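# Three arms finish hanging a door onto both hinge pins

## Task

Using any of the three arms (arm1 mounted at x=-0.34 y=+0.63 z=+0.79 m facing -88 deg; arm2 at x=+0.16 y=+0.61 z=+0.76 facing -96; arm3 at x=+0.57 y=-0.36 z=+0.73 facing +179, angles counter-clockwise from +x in the scene frame), complete the hanging of a door currently held by a single hinge pin. It counts as done only when both hinge pins are fully inserted, all blocks sit well away from the door, and the door stays that way by itself after the robots have released it and moved away.

## Robot and tools

Setup: three identical i2rt Big YAM arms, arm1, arm2 and arm3. Each has six joints, a two-finger gripper and a wrist camera (arm1_cam_wrist, arm2_cam_wrist, arm3_cam_wrist). With joints 1 and 6 at 0 and the hand level and pointing forward, the camera rides on top of the hand looking toward the fingertips. Reach is roughly 1.0 m from the joint-1 axis. The arms act independently and do not wait for one another. A loose object may occasionally get a brief outside shove.

Frame: one shared scene frame, origin on the floor, +z up. Foot positions and headings are given in the task. The hand point is midway between the fingertips; the hand z axis runs along the fingers and the fingers open and close along its y axis.

execute_actions: arguments "actions" (a list holding exactly one action, or empty to only read state and images) and optional "cameras" (list of camera names or "all"; omitted, null or ["all"] gives all; [] gives none). An action is an object keyed by robot name; each robot gets a "joints" object with any of joint1_rad to joint6_rad and gripper_m. Values are absolute targets (not offsets) in joint space: radians for joints, metres of fingertip separation for gripper_m. Ranges: joint1_rad -2.879 to 2.879 (rotation about the foot, positive counter-clockwise seen from above, 0 points along the foot heading); joint2_rad 0 to 3.141 (shoulder; 0 is upper arm pointing back roughly level, increasing lifts it up and forward); joint3_rad 0 to 3.019 (elbow; 0 folded, increasing opens); joint4_rad -1.692 to 1.57 (hand pitch, positive tips fingers up); joint5_rad -1.57 to 1.57 (hand yaw, positive toward the arm's right); joint6_rad -2.094 to 2.094 (hand roll, positive clockwise viewed from behind); gripper_m 0 to 0.093. Done tolerances: ±0.045, ±0.14, ±0.09, ±0.055, ±0.03, ±0.035 rad and ±0.003 m. Each motion starts together, joints move at different speeds (so the hand path can bulge), and no action exceeds 15 s. Omitted joints or robots may keep driving toward earlier targets. An unknown key or out-of-range number rejects the whole call and nothing moves. Example: {"arm1": {"joints": {"gripper_m": 0.05}}, "arm2": {"joints": {"joint1_rad": 0.3}}}.

wait: "seconds" 0 to 10; commands nothing and returns state and images like an empty action.

zoom_image: "camera" plus "region" [x0, y0, x1, y1] in pixels of that camera's latest full image, origin top-left, at most 504 by 504. Images are 616x616 fisheye.

finished_scene: "scene" (1 or 2) ends that scene irreversibly and reports success; the next scene's task then appears. Replying with no tool call ends everything.

Reading results: joint_positions give current angles; joint torques are raw drive outputs in joint order, with per-arm offset, scale, noise and friction, nonzero even in free air. joint_status tells how each commanded motion ended: "off_target" (stopped short, maybe still pushing); "contact_stop" or "time_out" (target dropped, holds where it stopped, though a timed-out joint may keep a target within 0.375, 0.375, 0.113, 0.225, 0.075, 0.3 rad of its position for joints 1-6 and continue pushing, resuming if freed). "joint command not followed", usually with a "cause:" line, means a self/inter-arm clearance check blocked that arm's joint targets (gripper targets still run); affected joints show "not_followed" and may be retried with every later action until valid targets are sent. on_its_own lists uncommanded behaviour; "held at" is the held target, not the position. Tiny target changes may not move a joint. To relieve a push, command the joint to its reported position. Loaded joints can sag. If a stop is reported, later motion, wait and finished_scene calls in the same reply are skipped.

Heat: sustained load warms motors, also while you think. A MOTOR HOT line appears at 85 °C; at 100 °C that arm and its gripper go limp (OVER-TEMPERATURE FAULT) until cooled, with affected keys showing "limit_stop_at_motor_heat"; resend targets afterward. Some heat carries into the next scene.

Timing: the simulation keeps running while you compose replies, holding the last command.

Avoid: forcing two robots against each other (fails and ends the run) or striking them together; the clearance check ignores fingers, gripper housings and wrist cameras and can react late. Do not knock objects or move them outside the work area. Avoid drops, slips, slams and hard pressing, since the arms never stop on contact by themselves. At the end, open the grippers, withdraw every arm from the door, and confirm the door holds on both pins unaided before calling finished_scene.

Each tool is called after "Emit:" as name([rows], argument=value, ...), one row to a line, values as JSON.

## Session

Emit:
execute_actions(actions=[])

Scene clock: 0.00 s.
Joint torques (N m, as the arm reports them, + toward a larger angle): no reading
Motor temperatures (°C, as the motors report them): arm1=[26 23 26 25 27 26] | arm2=[25 26 28 25 26 27] | arm3=[23 26 25 26 25 26]
arm1.joint_positions: joint1_rad=-0.052 joint2_rad=+0.291 joint3_rad=+1.370 joint4_rad=-1.360 joint5_rad=+0.151 joint6_rad=+0.726 gripper_m=+0.094
arm1.joint_status: not commanded
arm1.hand: x=-0.3748 y=+0.5339 z=+1.3673 quat_wxyz=(-0.518, -0.750, -0.280, +0.302) (m; scene frame)
arm2.joint_positions: joint1_rad=-0.188 joint2_rad=+0.508 joint3_rad=+1.521 joint4_rad=-1.271 joint5_rad=+0.266 joint6_rad=+0.675 gripper_m=+0.095
arm2.joint_status: not commanded
arm2.hand: x=+0.0688 y=+0.4754 z=+1.4000 quat_wxyz=(-0.445, -0.774, -0.151, +0.424) (m; scene frame)
arm3.joint_positions: joint1_rad=-0.511 joint2_rad=+0.604 joint3_rad=+1.554 joint4_rad=-1.143 joint5_rad=+0.023 joint6_rad=+0.404 gripper_m=+0.094
arm3.joint_status: not commanded
arm3.hand: x=+0.3888 y=-0.2475 z=+1.3919 quat_wxyz=(-0.048, +0.687, -0.353, -0.634) (m; scene frame)
pictures: arm1_cam_wrist, arm2_cam_wrist, arm3_cam_wrist
Images, in order (width x height): arm1_cam_wrist 616x616, arm2_cam_wrist 616x616, arm3_cam_wrist 616x616.

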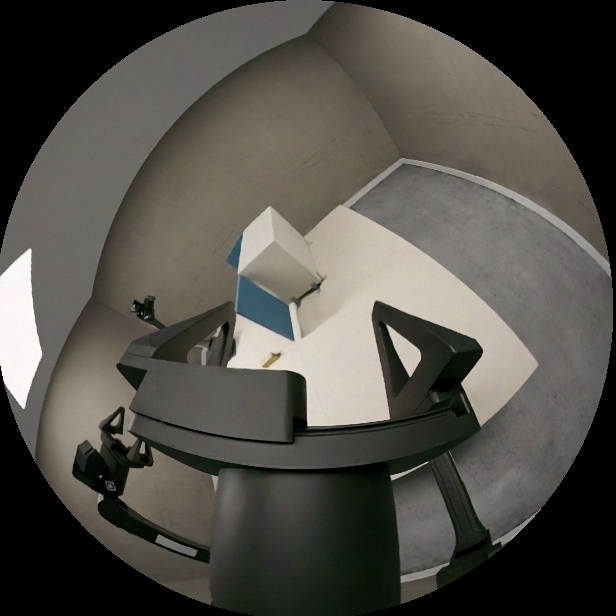

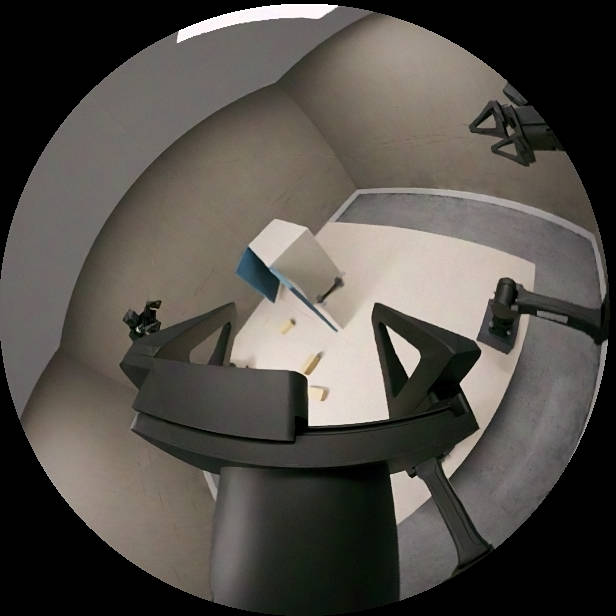

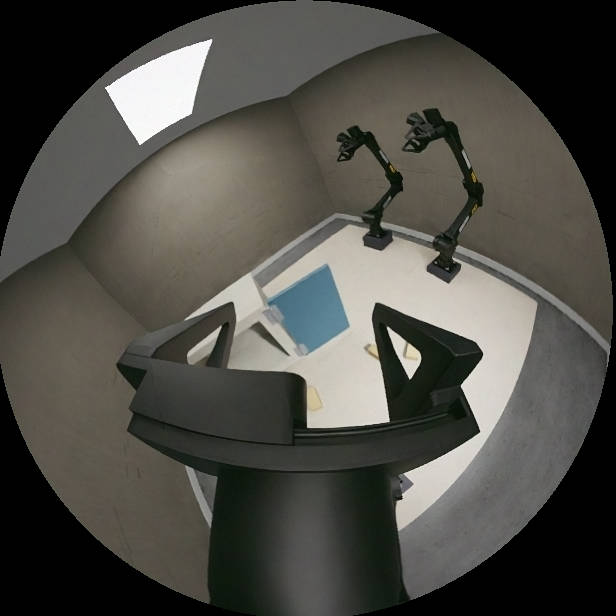

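Emit:
zoom_image(camera="arm3_cam_wrist", region=[170, 240, 450, 430])

Emit:
zoom_image(camera="arm2_cam_wrist", region=[210, 200, 400, 410])

Emit:
zoom_image(camera="arm1_cam_wrist", region=[200, 190, 380, 390])

Region (170, 240, 450, 430) of arm3_cam_wrist's 616x616 image, scaled by 1.800, with more detail than that image has; it fills the top 342 rows of this view, and the rest is white.

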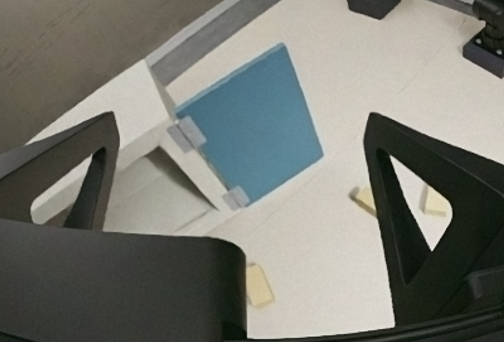

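Region (210, 200, 400, 410) of arm2_cam_wrist's 616x616 image, scaled by 2.400, with more detail than that image has; it fills the left 456 columns of this view, and the rest is white.

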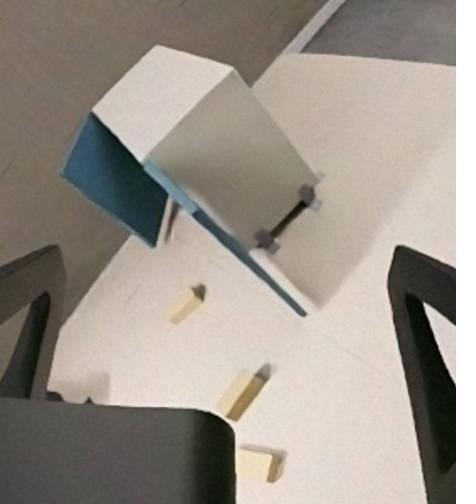

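Region (200, 190, 380, 390) of arm1_cam_wrist's 616x616 image, scaled by 2.520, with more detail than that image has; it fills the left 454 columns of this view, and the rest is white.

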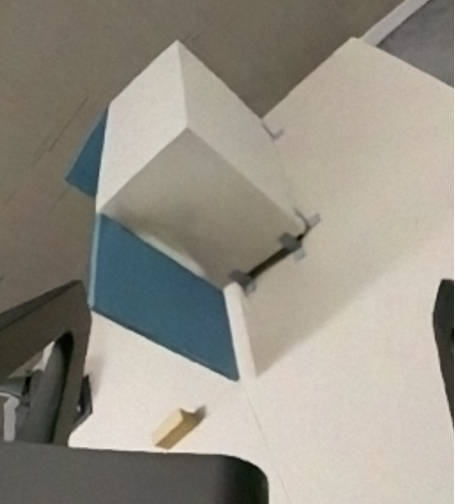

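Emit:
execute_actions([
  {"arm1":{"joints":{"joint1_rad":0,"joint2_rad":0.8,"joint3_rad":1.2,"joint4_rad":-1.3,"joint5_rad":0,"joint6_rad":0}},"arm2":{"joints":{"joint1_rad":-0.2,"joint2_rad":1.1,"joint3_rad":1.1,"joint4_rad":-0.9,"joint5_rad":0,"joint6_rad":0}},"arm3":{"joints":{"joint1_rad":0,"joint2_rad":0.6,"joint3_rad":0.8,"joint4_rad":-1.0,"joint5_rad":0,"joint6_rad":0}}},
])

Scene clock: 34.50 s.
Joint torques (N m, as the arm reports them, + toward a larger angle): arm1=[ 0.24 -3.04 10.19  1.62 -0.27 -0.2 ] | arm2=[-1.44 -6.98 14.23  2.16 -0.1  -0.03] | arm3=[ 0.9  -0.79  9.85  1.87 -0.23 -0.02]
Motor temperatures (°C, as the motors report them): arm1=[26 24 29 25 27 26] | arm2=[25 26 31 25 26 27] | arm3=[23 26 30 26 25 26]
arm1.joint_positions: joint1_rad=-0.004 joint2_rad=+0.801 joint3_rad=+1.179 joint4_rad=-1.315 joint5_rad=+0.002 joint6_rad=+0.015 gripper_m=+0.094
arm1.joint_status: all done
arm1.hand: x=-0.3366 y=+0.3204 z=+1.1858 quat_wxyz=(-0.225, -0.667, -0.678, +0.212) (m; scene frame)
arm2.joint_positions: joint1_rad=-0.189 joint2_rad=+1.103 joint3_rad=+1.063 joint4_rad=-0.925 joint5_rad=+0.003 joint6_rad=+0.009 gripper_m=+0.095
arm2.joint_status: all done
arm2.hand: x=+0.0328 y=+0.1971 z=+1.0463 quat_wxyz=(-0.181, -0.771, -0.562, +0.239) (m; scene frame)
arm3.joint_positions: joint1_rad=-0.011 joint2_rad=+0.607 joint3_rad=+0.796 joint4_rad=-1.013 joint5_rad=+0.003 joint6_rad=+0.008 gripper_m=+0.094
arm3.joint_status: all done
arm3.hand: x=+0.2783 y=-0.3489 z=+1.0207 quat_wxyz=(-0.005, +0.931, -0.016, -0.365) (m; scene frame)
pictures: arm1_cam_wrist, arm2_cam_wrist, arm3_cam_wrist
Images, in order (width x height): arm1_cam_wrist 616x616, arm2_cam_wrist 616x616, arm3_cam_wrist 616x616.

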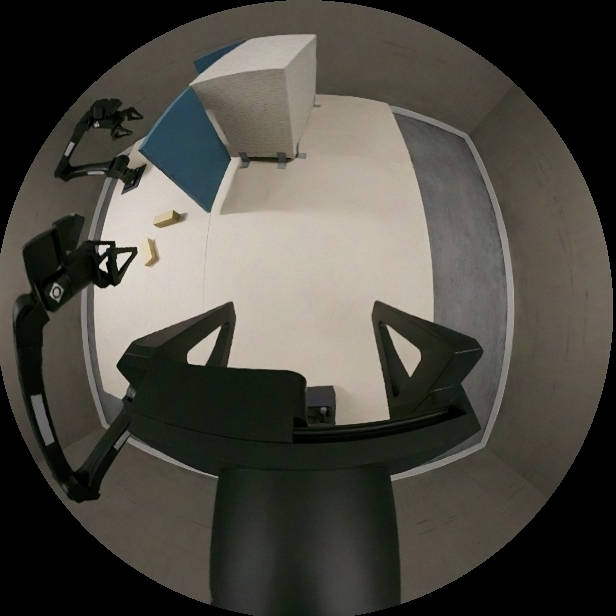

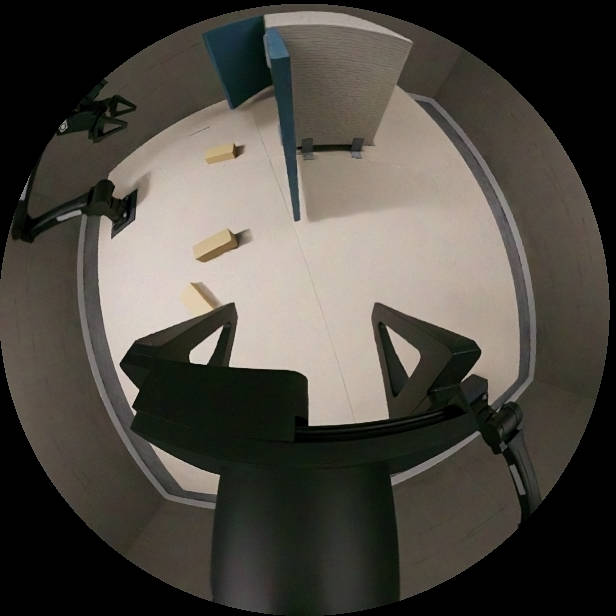

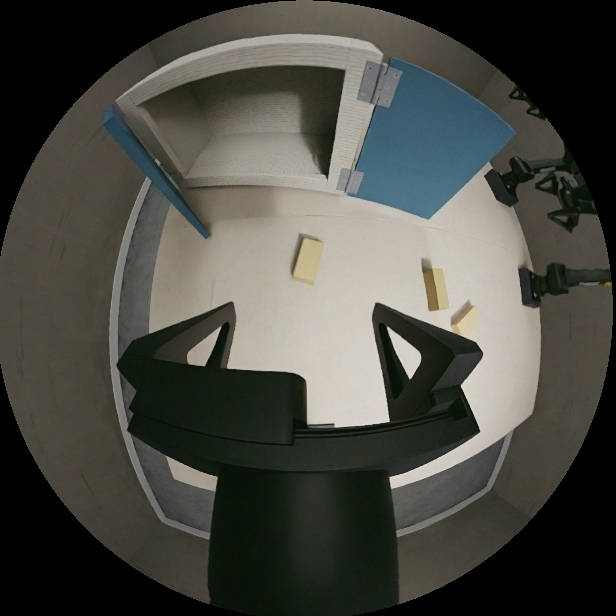

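Emit:
zoom_image(camera="arm3_cam_wrist", region=[310, 40, 450, 230])

Emit:
zoom_image(camera="arm3_cam_wrist", region=[90, 60, 260, 250])

Emit:
zoom_image(camera="arm2_cam_wrist", region=[190, 0, 420, 230])

Region (310, 40, 450, 230) of arm3_cam_wrist's 616x616 image, scaled by 2.653, with more detail than that image has; it fills the left 371 columns of this view, and the rest is white.

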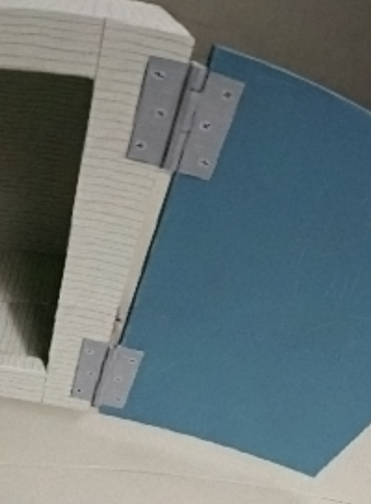

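Region (90, 60, 260, 250) of arm3_cam_wrist's 616x616 image, scaled by 2.653, with more detail than that image has; it fills the left 451 columns of this view, and the rest is white.

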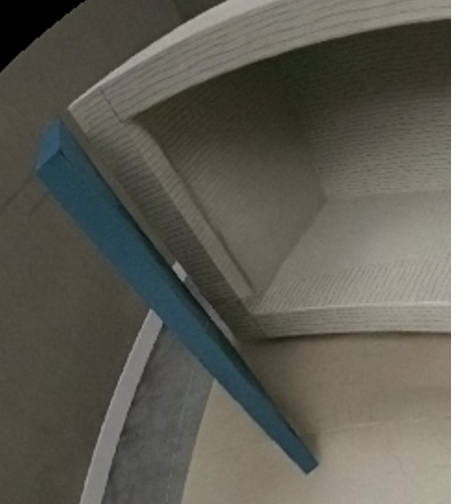

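Region (190, 0, 420, 230) of arm2_cam_wrist's 616x616 image, scaled by 2.191, with more detail than that image has.

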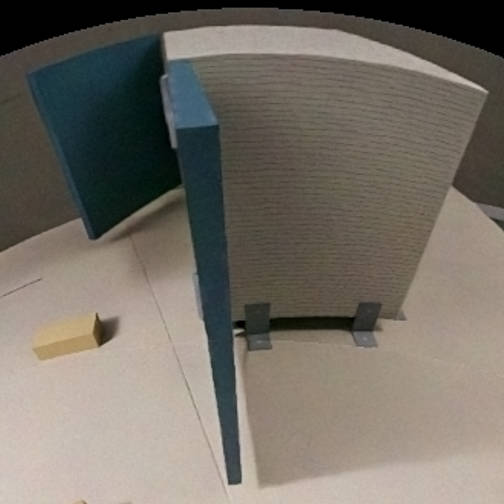

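Emit:
execute_actions([
  {"arm1":{"joints":{"joint2_rad":0.3}},"arm2":{"joints":{"joint3_rad":1.7}},"arm3":{"joints":{"joint4_rad":-0.2}}},
], cameras=["arm3_cam_wrist"])

Scene clock: 76.23 s.
Joint torques (N m, as the arm reports them, + toward a larger angle): arm1=[ 0.05  5.53  8.03  1.99 -0.26 -0.21] | arm2=[-1.55 -4.91 13.19  2.48 -0.1   0.  ] | arm3=[ 1.06 -1.67 10.38  2.63 -0.23 -0.04]
Motor temperatures (°C, as the motors report them): arm1=[26 23 34 25 27 26] | arm2=[25 26 36 25 26 27] | arm3=[23 26 33 26 25 26]
arm1.joint_positions: joint1_rad=-0.004 joint2_rad=+0.294 joint3_rad=+1.181 joint4_rad=-1.315 joint5_rad=+0.002 joint6_rad=+0.015 gripper_m=+0.094
arm1.joint_status: all done
arm1.hand: x=-0.3427 y=+0.4831 z=+1.2934 quat_wxyz=(-0.391, -0.592, -0.600, +0.370) (m; scene frame)
arm2.joint_positions: joint1_rad=-0.189 joint2_rad=+1.090 joint3_rad=+1.663 joint4_rad=-0.918 joint5_rad=+0.003 joint6_rad=+0.009 gripper_m=+0.095
arm2.joint_status: all done
arm2.hand: x=+0.0227 y=+0.1741 z=+1.3860 quat_wxyz=(-0.346, -0.661, -0.480, +0.461) (m; scene frame)
arm3.joint_positions: joint1_rad=-0.011 joint2_rad=+0.607 joint3_rad=+0.796 joint4_rad=-0.222 joint5_rad=+0.003 joint6_rad=+0.008 gripper_m=+0.094
arm3.joint_status: all done
arm3.hand: x=+0.1995 y=-0.3470 z=+1.1930 quat_wxyz=(-0.008, +0.718, -0.013, -0.695) (m; scene frame)
pictures: arm3_cam_wrist
Images, in order (width x height): arm3_cam_wrist 616x616.

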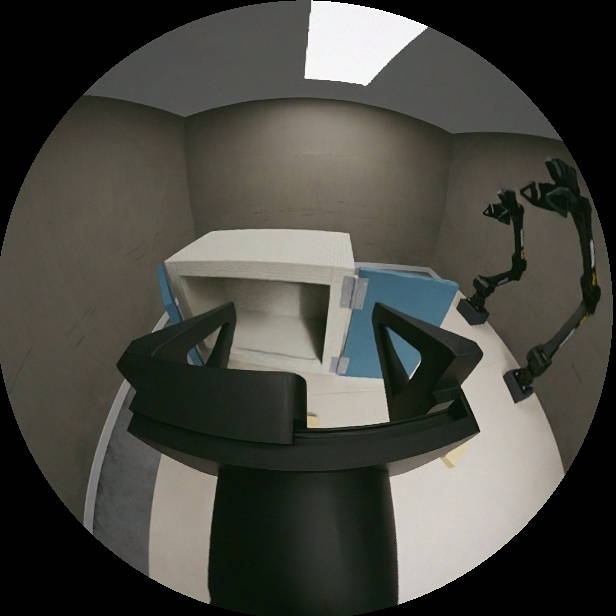

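Emit:
execute_actions([
  {"arm3":{"joints":{"joint1_rad":-0.206,"joint2_rad":1.042,"joint3_rad":0.502,"joint4_rad":0.24}},"arm2":{"joints":{"joint2_rad":0.5,"joint3_rad":1.0}},"arm1":{"joints":{"joint3_rad":0.8}}},
], cameras=["arm3_cam_wrist"])

Emit:
zoom_image(camera="arm3_cam_wrist", region=[220, 150, 440, 450])

Scene clock: 114.83 s.
Joint torques (N m, as the arm reports them, + toward a larger angle): arm1=[ 0.18  2.75  9.07  1.69 -0.26 -0.2 ] | arm2=[-1.56  0.73 11.12  2.47 -0.11 -0.02] | arm3=[-0.08 -4.55 10.27  2.55 -0.19 -0.01]
Motor temperatures (°C, as the motors report them): arm1=[26 24 33 25 27 26] | arm2=[25 26 36 25 26 27] | arm3=[23 26 35 27 25 26]
arm1.joint_positions: joint1_rad=-0.004 joint2_rad=+0.302 joint3_rad=+0.788 joint4_rad=-1.312 joint5_rad=+0.002 joint6_rad=+0.015 gripper_m=+0.094
arm1.joint_status: all done
arm1.hand: x=-0.3403 y=+0.4437 z=+1.0995 quat_wxyz=(-0.263, -0.654, -0.664, +0.248) (m; scene frame)
arm2.joint_positions: joint1_rad=-0.189 joint2_rad=+0.502 joint3_rad=+0.993 joint4_rad=-0.917 joint5_rad=+0.003 joint6_rad=+0.009 gripper_m=+0.095
arm2.joint_status: all done
arm2.hand: x=+0.0757 y=+0.3414 z=+1.2143 quat_wxyz=(-0.326, -0.679, -0.493, +0.434) (m; scene frame)
arm3.joint_positions: joint1_rad=-0.201 joint2_rad=+1.046 joint3_rad=+0.486 joint4_rad=+0.218 joint5_rad=+0.002 joint6_rad=+0.007 gripper_m=+0.094
arm3.joint_status: all done
arm3.hand: x=+0.1344 y=-0.2610 z=+0.9335 quat_wxyz=(-0.061, +0.812, -0.091, -0.573) (m; scene frame)
pictures: arm3_cam_wrist
Images, in order (width x height): arm3_cam_wrist 616x616.

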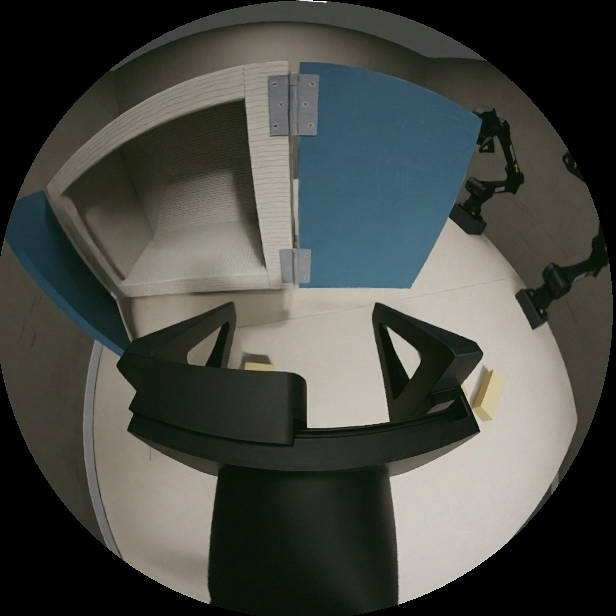

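Region (220, 150, 440, 450) of arm3_cam_wrist's 616x616 image, scaled by 1.680, with more detail than that image has; it fills the left 370 columns of this view, and the rest is white.

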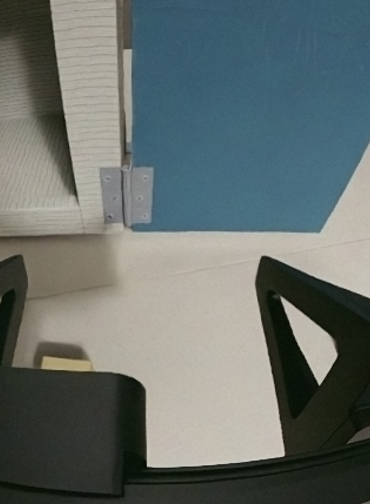

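Emit:
zoom_image(camera="arm3_cam_wrist", region=[260, 200, 330, 300])

Emit:
zoom_image(camera="arm3_cam_wrist", region=[255, 50, 335, 150])

Emit:
zoom_image(camera="arm3_cam_wrist", region=[0, 170, 160, 370])

Region (260, 200, 330, 300) of arm3_cam_wrist's 616x616 image, scaled by 5.040, with more detail than that image has; it fills the left 353 columns of this view, and the rest is white.

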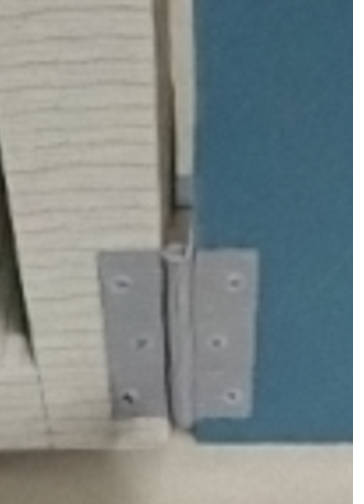

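Region (255, 50, 335, 150) of arm3_cam_wrist's 616x616 image, scaled by 5.040, with more detail than that image has; it fills the left 403 columns of this view, and the rest is white.

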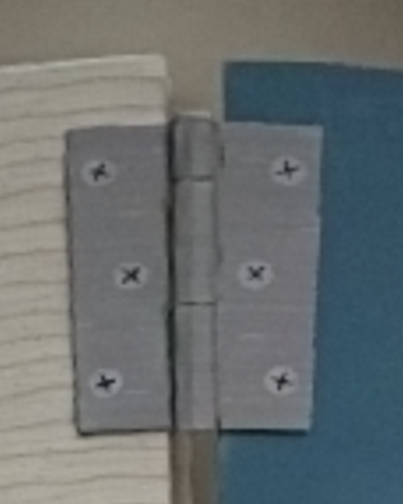

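Region (0, 170, 160, 370) of arm3_cam_wrist's 616x616 image, scaled by 2.520, with more detail than that image has; it fills the left 403 columns of this view, and the rest is white.

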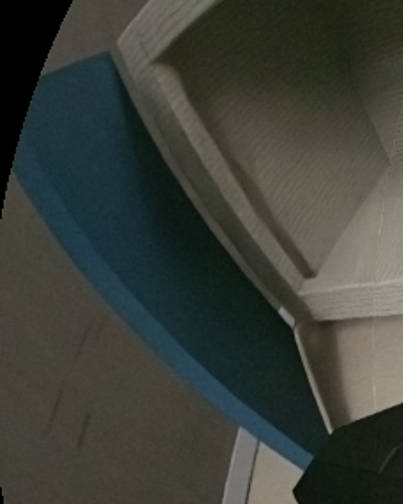

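Emit:
execute_actions([
  {"arm3":{"joints":{"joint2_rad":0.9,"joint3_rad":1.342,"joint4_rad":-0.734}}},
], cameras=[])

Emit:
execute_actions([
  {"arm3":{"joints":{"joint1_rad":0.85,"joint2_rad":1.108,"joint5_rad":0.9}}},
], cameras=["arm3_cam_wrist"])

Scene clock: 132.87 s.
Joint torques (N m, as the arm reports them, + toward a larger angle): arm1=[ 0.22  2.96  9.21  1.66 -0.26 -0.21] | arm2=[-1.46  0.99 11.11  2.45 -0.1   0.  ] | arm3=[-0.33 -3.12 13.5   1.46 -0.17 -0.02]
Motor temperatures (°C, as the motors report them): arm1=[26 23 34 25 27 26] | arm2=[25 26 35 25 26 27] | arm3=[23 27 36 27 25 26]
arm1.joint_positions: joint1_rad=-0.004 joint2_rad=+0.302 joint3_rad=+0.788 joint4_rad=-1.312 joint5_rad=+0.002 joint6_rad=+0.015 gripper_m=+0.094
arm1.joint_status: not commanded
arm1.hand: x=-0.3403 y=+0.4437 z=+1.0995 quat_wxyz=(-0.263, -0.654, -0.664, +0.248) (m; scene frame)
arm2.joint_positions: joint1_rad=-0.189 joint2_rad=+0.502 joint3_rad=+0.993 joint4_rad=-0.917 joint5_rad=+0.003 joint6_rad=+0.009 gripper_m=+0.095
arm2.joint_status: not commanded
arm2.hand: x=+0.0757 y=+0.3414 z=+1.2143 quat_wxyz=(-0.326, -0.679, -0.493, +0.434) (m; scene frame)
arm3.joint_positions: joint1_rad=-0.201 joint2_rad=+0.901 joint3_rad=+1.295 joint4_rad=-0.724 joint5_rad=+0.002 joint6_rad=+0.007 gripper_m=+0.094
arm3.joint_status: all done
arm3.hand: x=+0.1547 y=-0.2657 z=+1.2637 quat_wxyz=(-0.062, +0.808, -0.091, -0.578) (m; scene frame)
pictures: none
No camera images: the call's "cameras" was empty. Leave "cameras" out to get every camera's image.

Scene clock: 134.43 s.
Joint torques (N m, as the arm reports them, + toward a larger angle): arm1=[ 0.04  3.06  9.23  1.65 -0.27 -0.2 ] | arm2=[-1.56  0.95 11.21  2.4  -0.13 -0.02] | arm3=[ 0.48 -7.85 12.88  1.31  0.34  0.02]
Motor temperatures (°C, as the motors report them): arm1=[26 23 34 25 27 26] | arm2=[25 26 35 25 26 27] | arm3=[23 27 37 27 25 26]
arm1.joint_positions: joint1_rad=-0.004 joint2_rad=+0.302 joint3_rad=+0.788 joint4_rad=-1.312 joint5_rad=+0.002 joint6_rad=+0.015 gripper_m=+0.094
arm1.joint_status: not commanded
arm1.hand: x=-0.3403 y=+0.4437 z=+1.0995 quat_wxyz=(-0.263, -0.654, -0.664, +0.248) (m; scene frame)
arm2.joint_positions: joint1_rad=-0.189 joint2_rad=+0.502 joint3_rad=+0.993 joint4_rad=-0.917 joint5_rad=+0.003 joint6_rad=+0.009 gripper_m=+0.095
arm2.joint_status: not commanded
arm2.hand: x=+0.0757 y=+0.3414 z=+1.2143 quat_wxyz=(-0.326, -0.679, -0.493, +0.434) (m; scene frame)
arm3.joint_positions: joint1_rad=+0.844 joint2_rad=+1.125 joint3_rad=+1.305 joint4_rad=-0.726 joint5_rad=+0.896 joint6_rad=+0.006 gripper_m=+0.094
arm3.joint_status: all done
arm3.hand: x=+0.1658 y=-0.5987 z=+1.2020 quat_wxyz=(-0.167, +0.805, +0.120, -0.557) (m; scene frame)
pictures: arm3_cam_wrist
Images, in order (width x height): arm3_cam_wrist 616x616.

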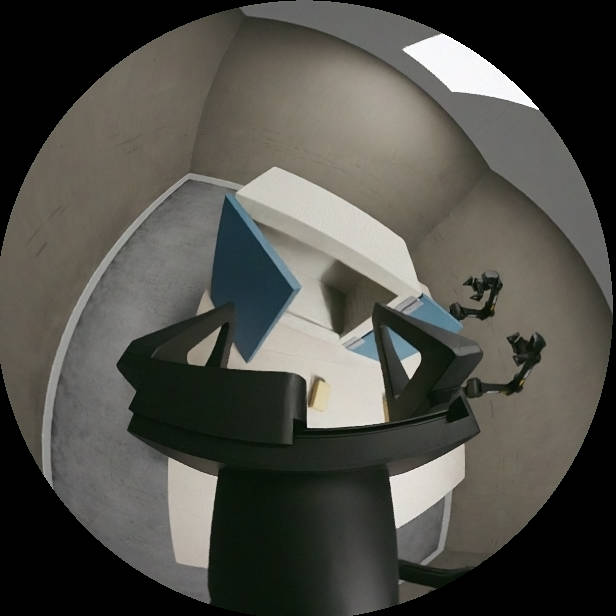

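Emit:
zoom_image(camera="arm3_cam_wrist", region=[190, 160, 350, 370])

Region (190, 160, 350, 370) of arm3_cam_wrist's 616x616 image, scaled by 2.400, with more detail than that image has; it fills the left 384 columns of this view, and the rest is white.

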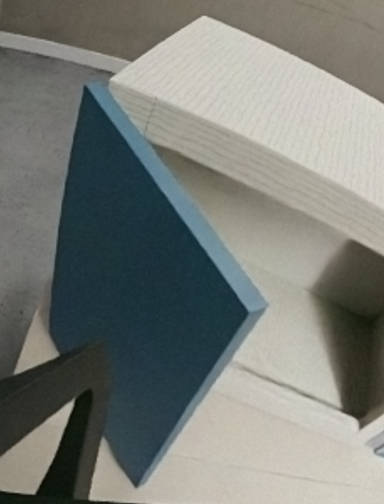

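Emit:
execute_actions([
  {"arm3":{"joints":{"joint1_rad":-0.232,"joint2_rad":0.9,"joint5_rad":0}}},
], cameras=[])

Emit:
execute_actions([
  {"arm3":{"joints":{"joint2_rad":1.3,"joint3_rad":0.55,"joint4_rad":0.6}}},
], cameras=[])

Emit:
execute_actions([
  {"arm3":{"joints":{"joint2_rad":1.623,"joint3_rad":0.43,"joint4_rad":1.11}}},
], cameras=["arm3_cam_wrist"])

Emit:
zoom_image(camera="arm3_cam_wrist", region=[240, 150, 370, 330])

Scene clock: 157.03 s.
Joint torques (N m, as the arm reports them, + toward a larger angle): arm1=[ 0.14  2.86  9.17  1.6  -0.26 -0.2 ] | arm2=[-1.18  0.79 11.21  2.33 -0.09  0.  ] | arm3=[-0.62 -3.47 12.36  1.54 -0.31 -0.02]
Motor temperatures (°C, as the motors report them): arm1=[26 23 34 25 27 26] | arm2=[25 26 35 25 26 27] | arm3=[23 27 40 26 25 26]
arm1.joint_positions: joint1_rad=-0.004 joint2_rad=+0.302 joint3_rad=+0.788 joint4_rad=-1.312 joint5_rad=+0.002 joint6_rad=+0.015 gripper_m=+0.094
arm1.joint_status: not commanded
arm1.hand: x=-0.3403 y=+0.4437 z=+1.0995 quat_wxyz=(-0.263, -0.654, -0.664, +0.248) (m; scene frame)
arm2.joint_positions: joint1_rad=-0.189 joint2_rad=+0.502 joint3_rad=+0.993 joint4_rad=-0.917 joint5_rad=+0.003 joint6_rad=+0.009 gripper_m=+0.095
arm2.joint_status: not commanded
arm2.hand: x=+0.0757 y=+0.3414 z=+1.2143 quat_wxyz=(-0.326, -0.679, -0.493, +0.434) (m; scene frame)
arm3.joint_positions: joint1_rad=-0.224 joint2_rad=+0.900 joint3_rad=+1.307 joint4_rad=-0.726 joint5_rad=+0.004 joint6_rad=+0.005 gripper_m=+0.094
arm3.joint_status: all done
arm3.hand: x=+0.1584 y=-0.2562 z=+1.2702 quat_wxyz=(-0.071, +0.804, -0.100, -0.581) (m; scene frame)
pictures: none
No camera images: the call's "cameras" was empty. Leave "cameras" out to get every camera's image.

Scene clock: 158.73 s.
Joint torques (N m, as the arm reports them, + toward a larger angle): arm1=[-0.01  2.94  9.24  1.67 -0.28 -0.21] | arm2=[-1.52  0.54 11.15  2.43 -0.12 -0.01] | arm3=[-0.61 -7.92  7.45  2.65 -0.28 -0.01]
Motor temperatures (°C, as the motors report them): arm1=[26 23 34 25 27 26] | arm2=[25 26 35 25 26 27] | arm3=[23 27 40 26 25 26]
arm1.joint_positions: joint1_rad=-0.004 joint2_rad=+0.302 joint3_rad=+0.788 joint4_rad=-1.312 joint5_rad=+0.002 joint6_rad=+0.015 gripper_m=+0.094
arm1.joint_status: not commanded
arm1.hand: x=-0.3403 y=+0.4437 z=+1.0995 quat_wxyz=(-0.263, -0.654, -0.664, +0.248) (m; scene frame)
arm2.joint_positions: joint1_rad=-0.189 joint2_rad=+0.502 joint3_rad=+0.993 joint4_rad=-0.917 joint5_rad=+0.003 joint6_rad=+0.009 gripper_m=+0.095
arm2.joint_status: not commanded
arm2.hand: x=+0.0757 y=+0.3414 z=+1.2143 quat_wxyz=(-0.326, -0.679, -0.493, +0.434) (m; scene frame)
arm3.joint_positions: joint1_rad=-0.224 joint2_rad=+1.314 joint3_rad=+0.554 joint4_rad=+0.578 joint5_rad=+0.004 joint6_rad=+0.005 gripper_m=+0.094
arm3.joint_status: all done
arm3.hand: x=+0.0747 y=-0.2354 z=+0.9330 quat_wxyz=(-0.077, +0.763, -0.095, -0.635) (m; scene frame)
pictures: none
No camera images: the call's "cameras" was empty. Leave "cameras" out to get every camera's image.

Scene clock: 159.97 s.
Joint torques (N m, as the arm reports them, + toward a larger angle): arm1=[ 0.03  2.92  9.2   1.66 -0.26 -0.21] | arm2=[-1.76  0.48 11.05  2.37 -0.13  0.  ] | arm3=[-0.4  -7.68  5.09  2.6  -0.32 -0.02]
Motor temperatures (°C, as the motors report them): arm1=[26 23 34 25 27 26] | arm2=[25 26 35 25 26 27] | arm3=[23 27 39 26 25 26]
arm1.joint_positions: joint1_rad=-0.004 joint2_rad=+0.302 joint3_rad=+0.788 joint4_rad=-1.312 joint5_rad=+0.002 joint6_rad=+0.015 gripper_m=+0.094
arm1.joint_status: not commanded
arm1.hand: x=-0.3403 y=+0.4437 z=+1.0995 quat_wxyz=(-0.263, -0.654, -0.664, +0.248) (m; scene frame)
arm2.joint_positions: joint1_rad=-0.189 joint2_rad=+0.502 joint3_rad=+0.993 joint4_rad=-0.917 joint5_rad=+0.003 joint6_rad=+0.009 gripper_m=+0.095
arm2.joint_status: not commanded
arm2.hand: x=+0.0757 y=+0.3414 z=+1.2143 quat_wxyz=(-0.326, -0.679, -0.493, +0.434) (m; scene frame)
arm3.joint_positions: joint1_rad=-0.224 joint2_rad=+1.622 joint3_rad=+0.426 joint4_rad=+1.088 joint5_rad=+0.004 joint6_rad=+0.005 gripper_m=+0.094
arm3.joint_status: all done
arm3.hand: x=+0.0907 y=-0.2392 z=+0.8502 quat_wxyz=(-0.080, +0.738, -0.092, -0.663) (m; scene frame)
pictures: arm3_cam_wrist
Images, in order (width x height): arm3_cam_wrist 616x616.

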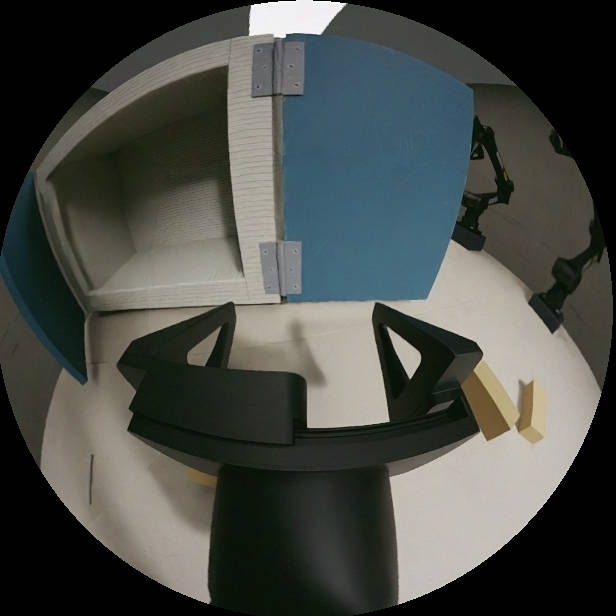

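Region (240, 150, 370, 330) of arm3_cam_wrist's 616x616 image, scaled by 2.800, with more detail than that image has.

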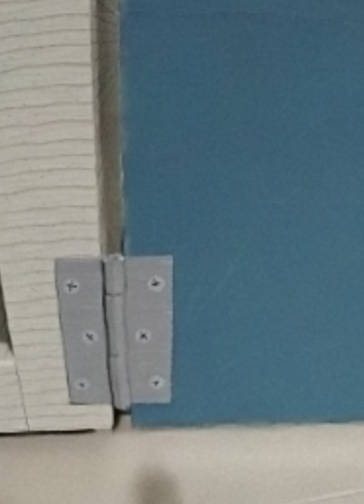

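Emit:
zoom_image(camera="arm3_cam_wrist", region=[0, 150, 220, 520])

Emit:
zoom_image(camera="arm3_cam_wrist", region=[250, 225, 310, 305])

Region (0, 150, 220, 520) of arm3_cam_wrist's 616x616 image, scaled by 1.362, with more detail than that image has; it fills the left 300 columns of this view, and the rest is white.

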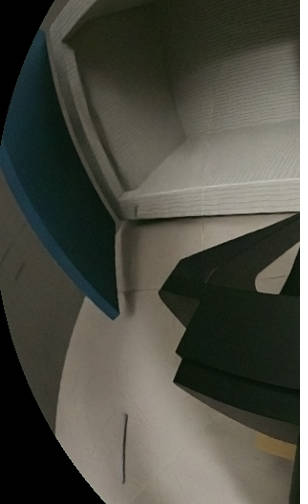

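Region (250, 225, 310, 305) of arm3_cam_wrist's 616x616 image, scaled by 6.300, with more detail than that image has; it fills the left 378 columns of this view, and the rest is white.

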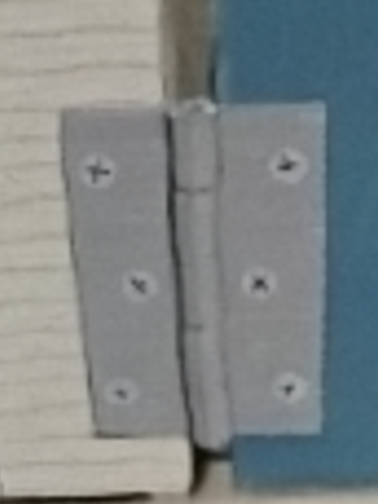

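Emit:
execute_actions([
  {"arm3":{"joints":{"joint1_rad":0.1,"joint2_rad":1.45,"joint4_rad":0.9,"joint5_rad":-0.6}}},
], cameras=["arm3_cam_wrist"])

Scene clock: 180.63 s.
Joint torques (N m, as the arm reports them, + toward a larger angle): arm1=[ 0.21  2.83  9.15  1.66 -0.27 -0.21] | arm2=[-1.55  0.52 11.06  2.42 -0.11  0.02] | arm3=[ 0.21 -6.97  6.33  1.37 -0.34 -0.03]
Motor temperatures (°C, as the motors report them): arm1=[26 23 35 25 27 26] | arm2=[25 26 36 25 26 27] | arm3=[23 28 34 27 25 26]
arm1.joint_positions: joint1_rad=-0.004 joint2_rad=+0.302 joint3_rad=+0.788 joint4_rad=-1.312 joint5_rad=+0.002 joint6_rad=+0.015 gripper_m=+0.094
arm1.joint_status: not commanded
arm1.hand: x=-0.3403 y=+0.4437 z=+1.0995 quat_wxyz=(-0.263, -0.654, -0.664, +0.248) (m; scene frame)
arm2.joint_positions: joint1_rad=-0.189 joint2_rad=+0.502 joint3_rad=+0.993 joint4_rad=-0.917 joint5_rad=+0.003 joint6_rad=+0.009 gripper_m=+0.095
arm2.joint_status: not commanded
arm2.hand: x=+0.0757 y=+0.3414 z=+1.2143 quat_wxyz=(-0.326, -0.679, -0.493, +0.434) (m; scene frame)
arm3.joint_positions: joint1_rad=+0.098 joint2_rad=+1.452 joint3_rad=+0.426 joint4_rad=+0.911 joint5_rad=-0.596 joint6_rad=+0.005 gripper_m=+0.094
arm3.joint_status: all done
arm3.hand: x=+0.1219 y=-0.4907 z=+0.8899 quat_wxyz=(+0.246, +0.706, +0.223, -0.626) (m; scene frame)
pictures: arm3_cam_wrist
Images, in order (width x height): arm3_cam_wrist 616x616.

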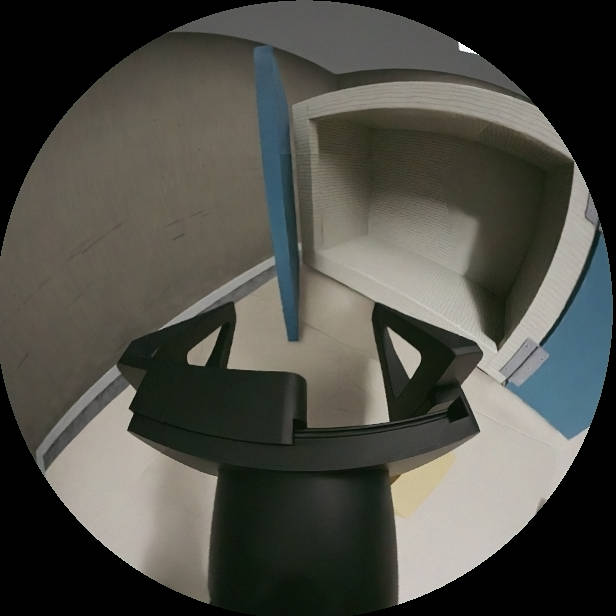

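Emit:
execute_actions([
  {"arm3":{"joints":{"joint1_rad":-0.2,"joint2_rad":1.25,"joint3_rad":1.0,"joint4_rad":-0.337,"joint5_rad":0}}},
], cameras=["arm3_cam_wrist"])

Emit:
zoom_image(camera="arm3_cam_wrist", region=[240, 60, 380, 300])

Scene clock: 189.33 s.
Joint torques (N m, as the arm reports them, + toward a larger angle): arm1=[ 0.08  2.96  9.19  1.63 -0.27 -0.21] | arm2=[-1.75  0.39 11.12  2.44 -0.1  -0.03] | arm3=[ 0.49 -7.87 13.79  1.24  0.06 -0.03]
Motor temperatures (°C, as the motors report them): arm1=[26 23 35 25 27 26] | arm2=[25 26 36 25 26 27] | arm3=[23 28 34 27 25 26]
arm1.joint_positions: joint1_rad=-0.004 joint2_rad=+0.302 joint3_rad=+0.788 joint4_rad=-1.312 joint5_rad=+0.002 joint6_rad=+0.015 gripper_m=+0.094
arm1.joint_status: not commanded
arm1.hand: x=-0.3403 y=+0.4437 z=+1.0995 quat_wxyz=(-0.263, -0.654, -0.664, +0.248) (m; scene frame)
arm2.joint_positions: joint1_rad=-0.189 joint2_rad=+0.502 joint3_rad=+0.993 joint4_rad=-0.917 joint5_rad=+0.003 joint6_rad=+0.009 gripper_m=+0.095
arm2.joint_status: not commanded
arm2.hand: x=+0.0757 y=+0.3414 z=+1.2143 quat_wxyz=(-0.326, -0.679, -0.493, +0.434) (m; scene frame)
arm3.joint_positions: joint1_rad=-0.203 joint2_rad=+1.245 joint3_rad=+0.952 joint4_rad=-0.326 joint5_rad=-0.004 joint6_rad=+0.005 gripper_m=+0.094
arm3.joint_status: all done
arm3.hand: x=+0.0517 y=-0.2426 z=+0.9844 quat_wxyz=(-0.047, +0.884, -0.098, -0.455) (m; scene frame)
pictures: arm3_cam_wrist
Images, in order (width x height): arm3_cam_wrist 616x616.

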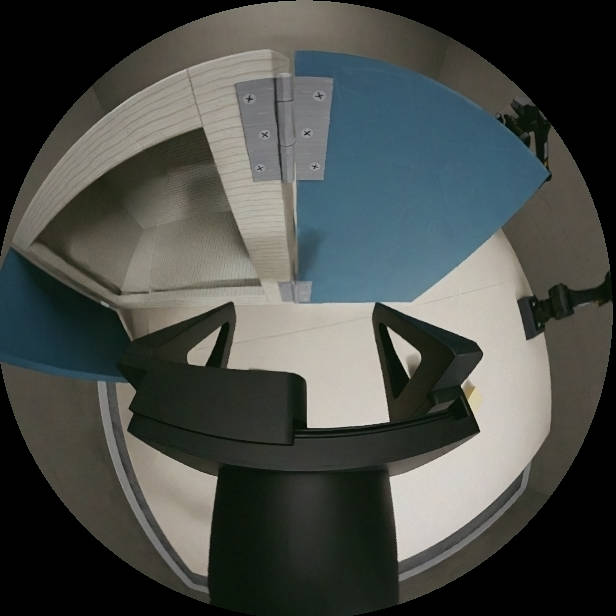

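Region (240, 60, 380, 300) of arm3_cam_wrist's 616x616 image, scaled by 2.100, with more detail than that image has; it fills the left 294 columns of this view, and the rest is white.

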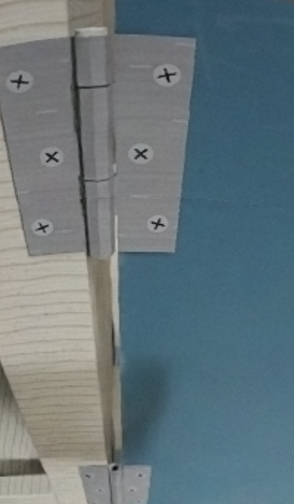

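Emit:
zoom_image(camera="arm3_cam_wrist", region=[270, 265, 320, 305])

Emit:
zoom_image(camera="arm3_cam_wrist", region=[60, 270, 160, 350])

Region (270, 265, 320, 305) of arm3_cam_wrist's 616x616 image, scaled by 10.080, with more detail than that image has; it fills the top 403 rows of this view, and the rest is white.

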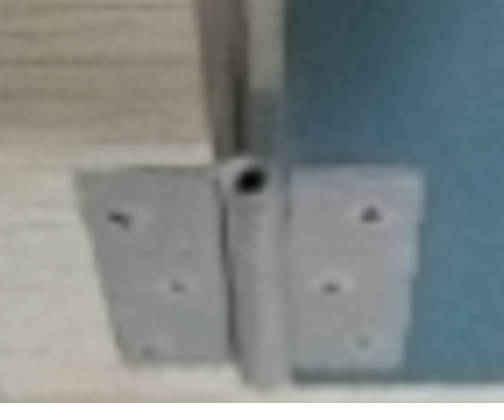

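Region (60, 270, 160, 350) of arm3_cam_wrist's 616x616 image, scaled by 5.040, with more detail than that image has; it fills the top 403 rows of this view, and the rest is white.

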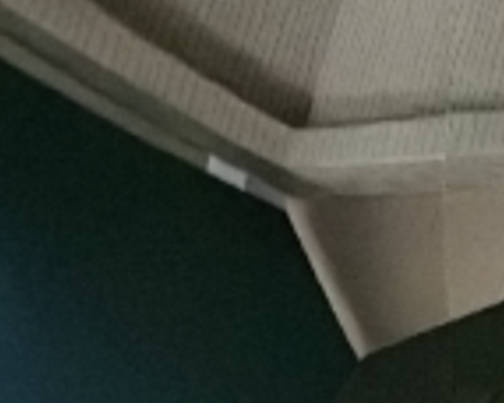

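Emit:
execute_actions([
  {"arm3":{"joints":{"joint1_rad":0.373,"joint2_rad":1.1,"joint3_rad":0.96,"joint4_rad":-1.04}}},
], cameras=["arm3_cam_wrist"])

Emit:
zoom_image(camera="arm3_cam_wrist", region=[200, 150, 420, 380])

Scene clock: 209.67 s.
Joint torques (N m, as the arm reports them, + toward a larger angle): arm1=[-0.02  2.91  9.17  1.58 -0.28 -0.19] | arm2=[-1.69  0.62 11.07  2.35 -0.13 -0.02] | arm3=[ 0.98 -5.03 10.07  0.71 -0.09  0.  ]
Motor temperatures (°C, as the motors report them): arm1=[26 23 35 25 27 26] | arm2=[25 26 36 25 26 27] | arm3=[23 28 41 26 25 26]
arm1.joint_positions: joint1_rad=-0.004 joint2_rad=+0.302 joint3_rad=+0.788 joint4_rad=-1.312 joint5_rad=+0.002 joint6_rad=+0.015 gripper_m=+0.094
arm1.joint_status: not commanded
arm1.hand: x=-0.3403 y=+0.4437 z=+1.0995 quat_wxyz=(-0.263, -0.654, -0.664, +0.248) (m; scene frame)
arm2.joint_positions: joint1_rad=-0.189 joint2_rad=+0.502 joint3_rad=+0.993 joint4_rad=-0.917 joint5_rad=+0.003 joint6_rad=+0.009 gripper_m=+0.095
arm2.joint_status: not commanded
arm2.hand: x=+0.0757 y=+0.3414 z=+1.2143 quat_wxyz=(-0.326, -0.679, -0.493, +0.434) (m; scene frame)
arm3.joint_positions: joint1_rad=+0.365 joint2_rad=+1.093 joint3_rad=+0.952 joint4_rad=-1.029 joint5_rad=-0.001 joint6_rad=+0.005 gripper_m=+0.094
arm3.joint_status: all done
arm3.hand: x=+0.2110 y=-0.4879 z=+0.9446 quat_wxyz=(+0.035, +0.966, +0.168, -0.195) (m; scene frame)
pictures: arm3_cam_wrist
Images, in order (width x height): arm3_cam_wrist 616x616.

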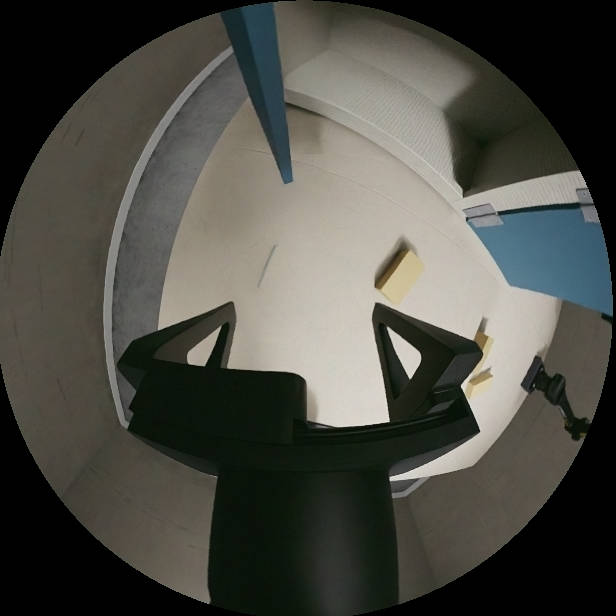

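Region (200, 150, 420, 380) of arm3_cam_wrist's 616x616 image, scaled by 2.191, with more detail than that image has; it fills the left 482 columns of this view, and the rest is white.

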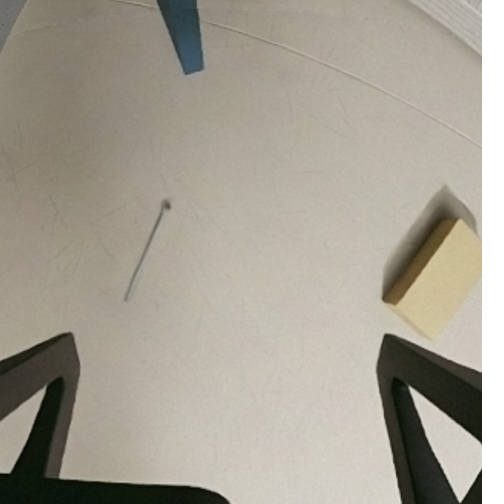

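Emit:
execute_actions([
  {"arm3":{"joints":{"joint1_rad":0.49,"joint2_rad":1.606,"joint3_rad":1.12,"joint4_rad":-1.06,"joint6_rad":0.543,"gripper_m":0.04}}},
], cameras=["arm3_cam_wrist"])

Scene clock: 225.27 s.
Joint torques (N m, as the arm reports them, + toward a larger angle): arm1=[ 0.1   3.03  9.22  1.7  -0.27 -0.19] | arm2=[-1.83  0.6  11.07  2.43 -0.11  0.  ] | arm3=[  0.58 -11.67   9.72   0.25  -0.01   0.17]
Motor temperatures (°C, as the motors report them): arm1=[26 23 36 25 27 26] | arm2=[25 26 36 25 26 27] | arm3=[23 28 40 26 25 26]
arm1.joint_positions: joint1_rad=-0.004 joint2_rad=+0.302 joint3_rad=+0.788 joint4_rad=-1.312 joint5_rad=+0.002 joint6_rad=+0.015 gripper_m=+0.094
arm1.joint_status: not commanded
arm1.hand: x=-0.3403 y=+0.4437 z=+1.0995 quat_wxyz=(-0.263, -0.654, -0.664, +0.248) (m; scene frame)
arm2.joint_positions: joint1_rad=-0.189 joint2_rad=+0.502 joint3_rad=+0.993 joint4_rad=-0.917 joint5_rad=+0.003 joint6_rad=+0.009 gripper_m=+0.095
arm2.joint_status: not commanded
arm2.hand: x=+0.0757 y=+0.3414 z=+1.2143 quat_wxyz=(-0.326, -0.679, -0.493, +0.434) (m; scene frame)
arm3.joint_positions: joint1_rad=+0.488 joint2_rad=+1.619 joint3_rad=+1.095 joint4_rad=-1.054 joint5_rad=-0.001 joint6_rad=+0.535 gripper_m=+0.040
arm3.joint_status: all done
arm3.hand: x=+0.1809 y=-0.5559 z=+0.7952 quat_wxyz=(-0.002, +1.000, -0.031, +0.003) (m; scene frame)
pictures: arm3_cam_wrist
Images, in order (width x height): arm3_cam_wrist 616x616.

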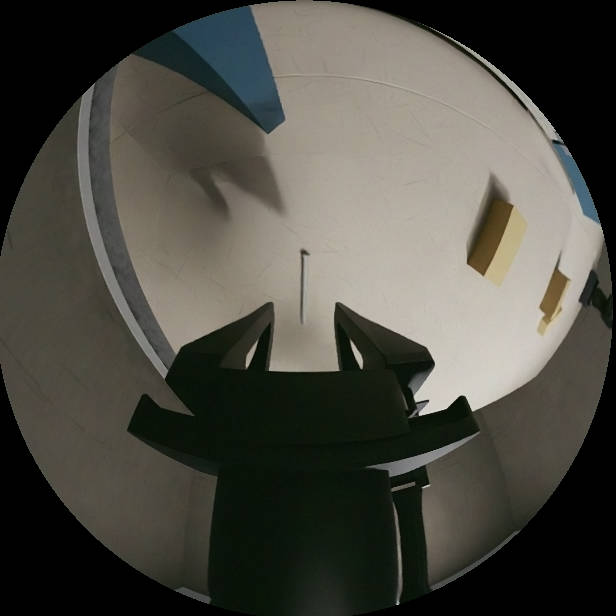

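Emit:
execute_actions([
  {"arm3":{"joints":{"joint2_rad":1.668,"joint3_rad":1.035,"joint4_rad":-0.925}}},
], cameras=["arm3_cam_wrist"])

Scene clock: 236.67 s.
Joint torques (N m, as the arm reports them, + toward a larger angle): arm1=[ 0.    2.73  9.18  1.69 -0.26 -0.21] | arm2=[-1.57  0.49 11.22  2.45 -0.14  0.03] | arm3=[  0.14 -10.82   7.62   0.91  -0.04   0.14]
Motor temperatures (°C, as the motors report them): arm1=[26 23 36 25 27 26] | arm2=[25 26 37 25 26 27] | arm3=[23 29 39 26 25 26]
arm1.joint_positions: joint1_rad=-0.004 joint2_rad=+0.302 joint3_rad=+0.788 joint4_rad=-1.312 joint5_rad=+0.002 joint6_rad=+0.015 gripper_m=+0.094
arm1.joint_status: not commanded
arm1.hand: x=-0.3403 y=+0.4437 z=+1.0995 quat_wxyz=(-0.263, -0.654, -0.664, +0.248) (m; scene frame)
arm2.joint_positions: joint1_rad=-0.189 joint2_rad=+0.502 joint3_rad=+0.993 joint4_rad=-0.917 joint5_rad=+0.003 joint6_rad=+0.009 gripper_m=+0.095
arm2.joint_status: not commanded
arm2.hand: x=+0.0757 y=+0.3414 z=+1.2143 quat_wxyz=(-0.326, -0.679, -0.493, +0.434) (m; scene frame)
arm3.joint_positions: joint1_rad=+0.488 joint2_rad=+1.665 joint3_rad=+1.032 joint4_rad=-0.937 joint5_rad=-0.001 joint6_rad=+0.535 gripper_m=+0.040
arm3.joint_status: all done
arm3.hand: x=+0.1841 y=-0.5542 z=+0.7562 quat_wxyz=(+0.000, +1.000, -0.031, +0.000) (m; scene frame)
pictures: arm3_cam_wrist
Images, in order (width x height): arm3_cam_wrist 616x616.

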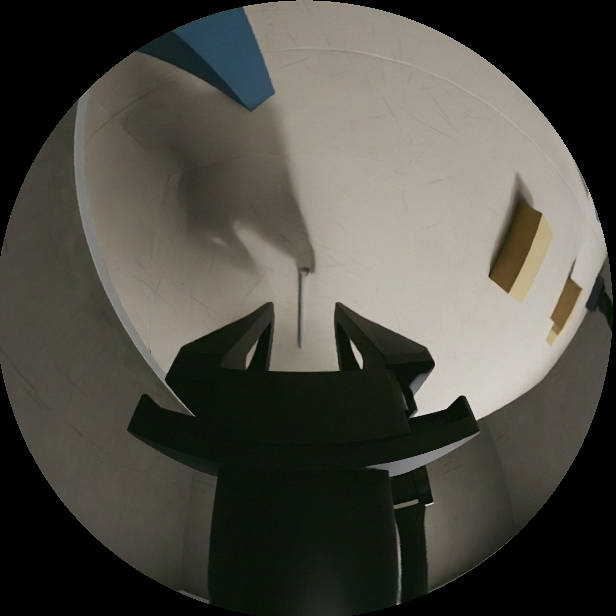

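Emit:
execute_actions([
  {"arm3":{"joints":{"joint2_rad":1.698,"joint3_rad":1.003,"joint4_rad":-0.875}}},
], cameras=["arm3_cam_wrist"])

Scene clock: 241.87 s.
Joint torques (N m, as the arm reports them, + toward a larger angle): arm1=[ 0.05  2.78  9.16  1.66 -0.27 -0.2 ] | arm2=[-1.95  0.74 11.03  2.33 -0.13  0.03] | arm3=[  0.35 -10.01   6.87   0.85  -0.02   0.12]
Motor temperatures (°C, as the motors report them): arm1=[26 23 36 25 27 26] | arm2=[25 26 37 25 26 27] | arm3=[23 29 38 26 25 26]
arm1.joint_positions: joint1_rad=-0.004 joint2_rad=+0.302 joint3_rad=+0.788 joint4_rad=-1.312 joint5_rad=+0.002 joint6_rad=+0.015 gripper_m=+0.094
arm1.joint_status: not commanded
arm1.hand: x=-0.3403 y=+0.4437 z=+1.0995 quat_wxyz=(-0.263, -0.654, -0.664, +0.248) (m; scene frame)
arm2.joint_positions: joint1_rad=-0.189 joint2_rad=+0.502 joint3_rad=+0.993 joint4_rad=-0.917 joint5_rad=+0.003 joint6_rad=+0.009 gripper_m=+0.095
arm2.joint_status: not commanded
arm2.hand: x=+0.0757 y=+0.3414 z=+1.2143 quat_wxyz=(-0.326, -0.679, -0.493, +0.434) (m; scene frame)
arm3.joint_positions: joint1_rad=+0.488 joint2_rad=+1.687 joint3_rad=+1.004 joint4_rad=-0.888 joint5_rad=-0.001 joint6_rad=+0.535 gripper_m=+0.040
arm3.joint_status: all done
arm3.hand: x=+0.1876 y=-0.5524 z=+0.7383 quat_wxyz=(+0.000, +1.000, -0.031, +0.001) (m; scene frame)
pictures: arm3_cam_wrist
Images, in order (width x height): arm3_cam_wrist 616x616.

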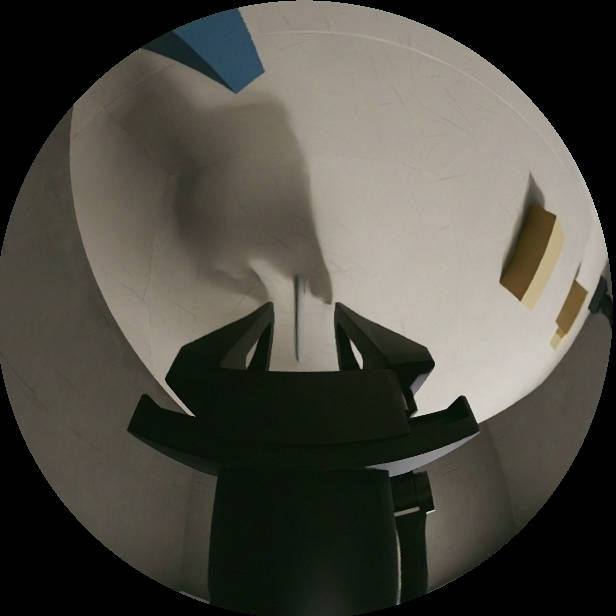

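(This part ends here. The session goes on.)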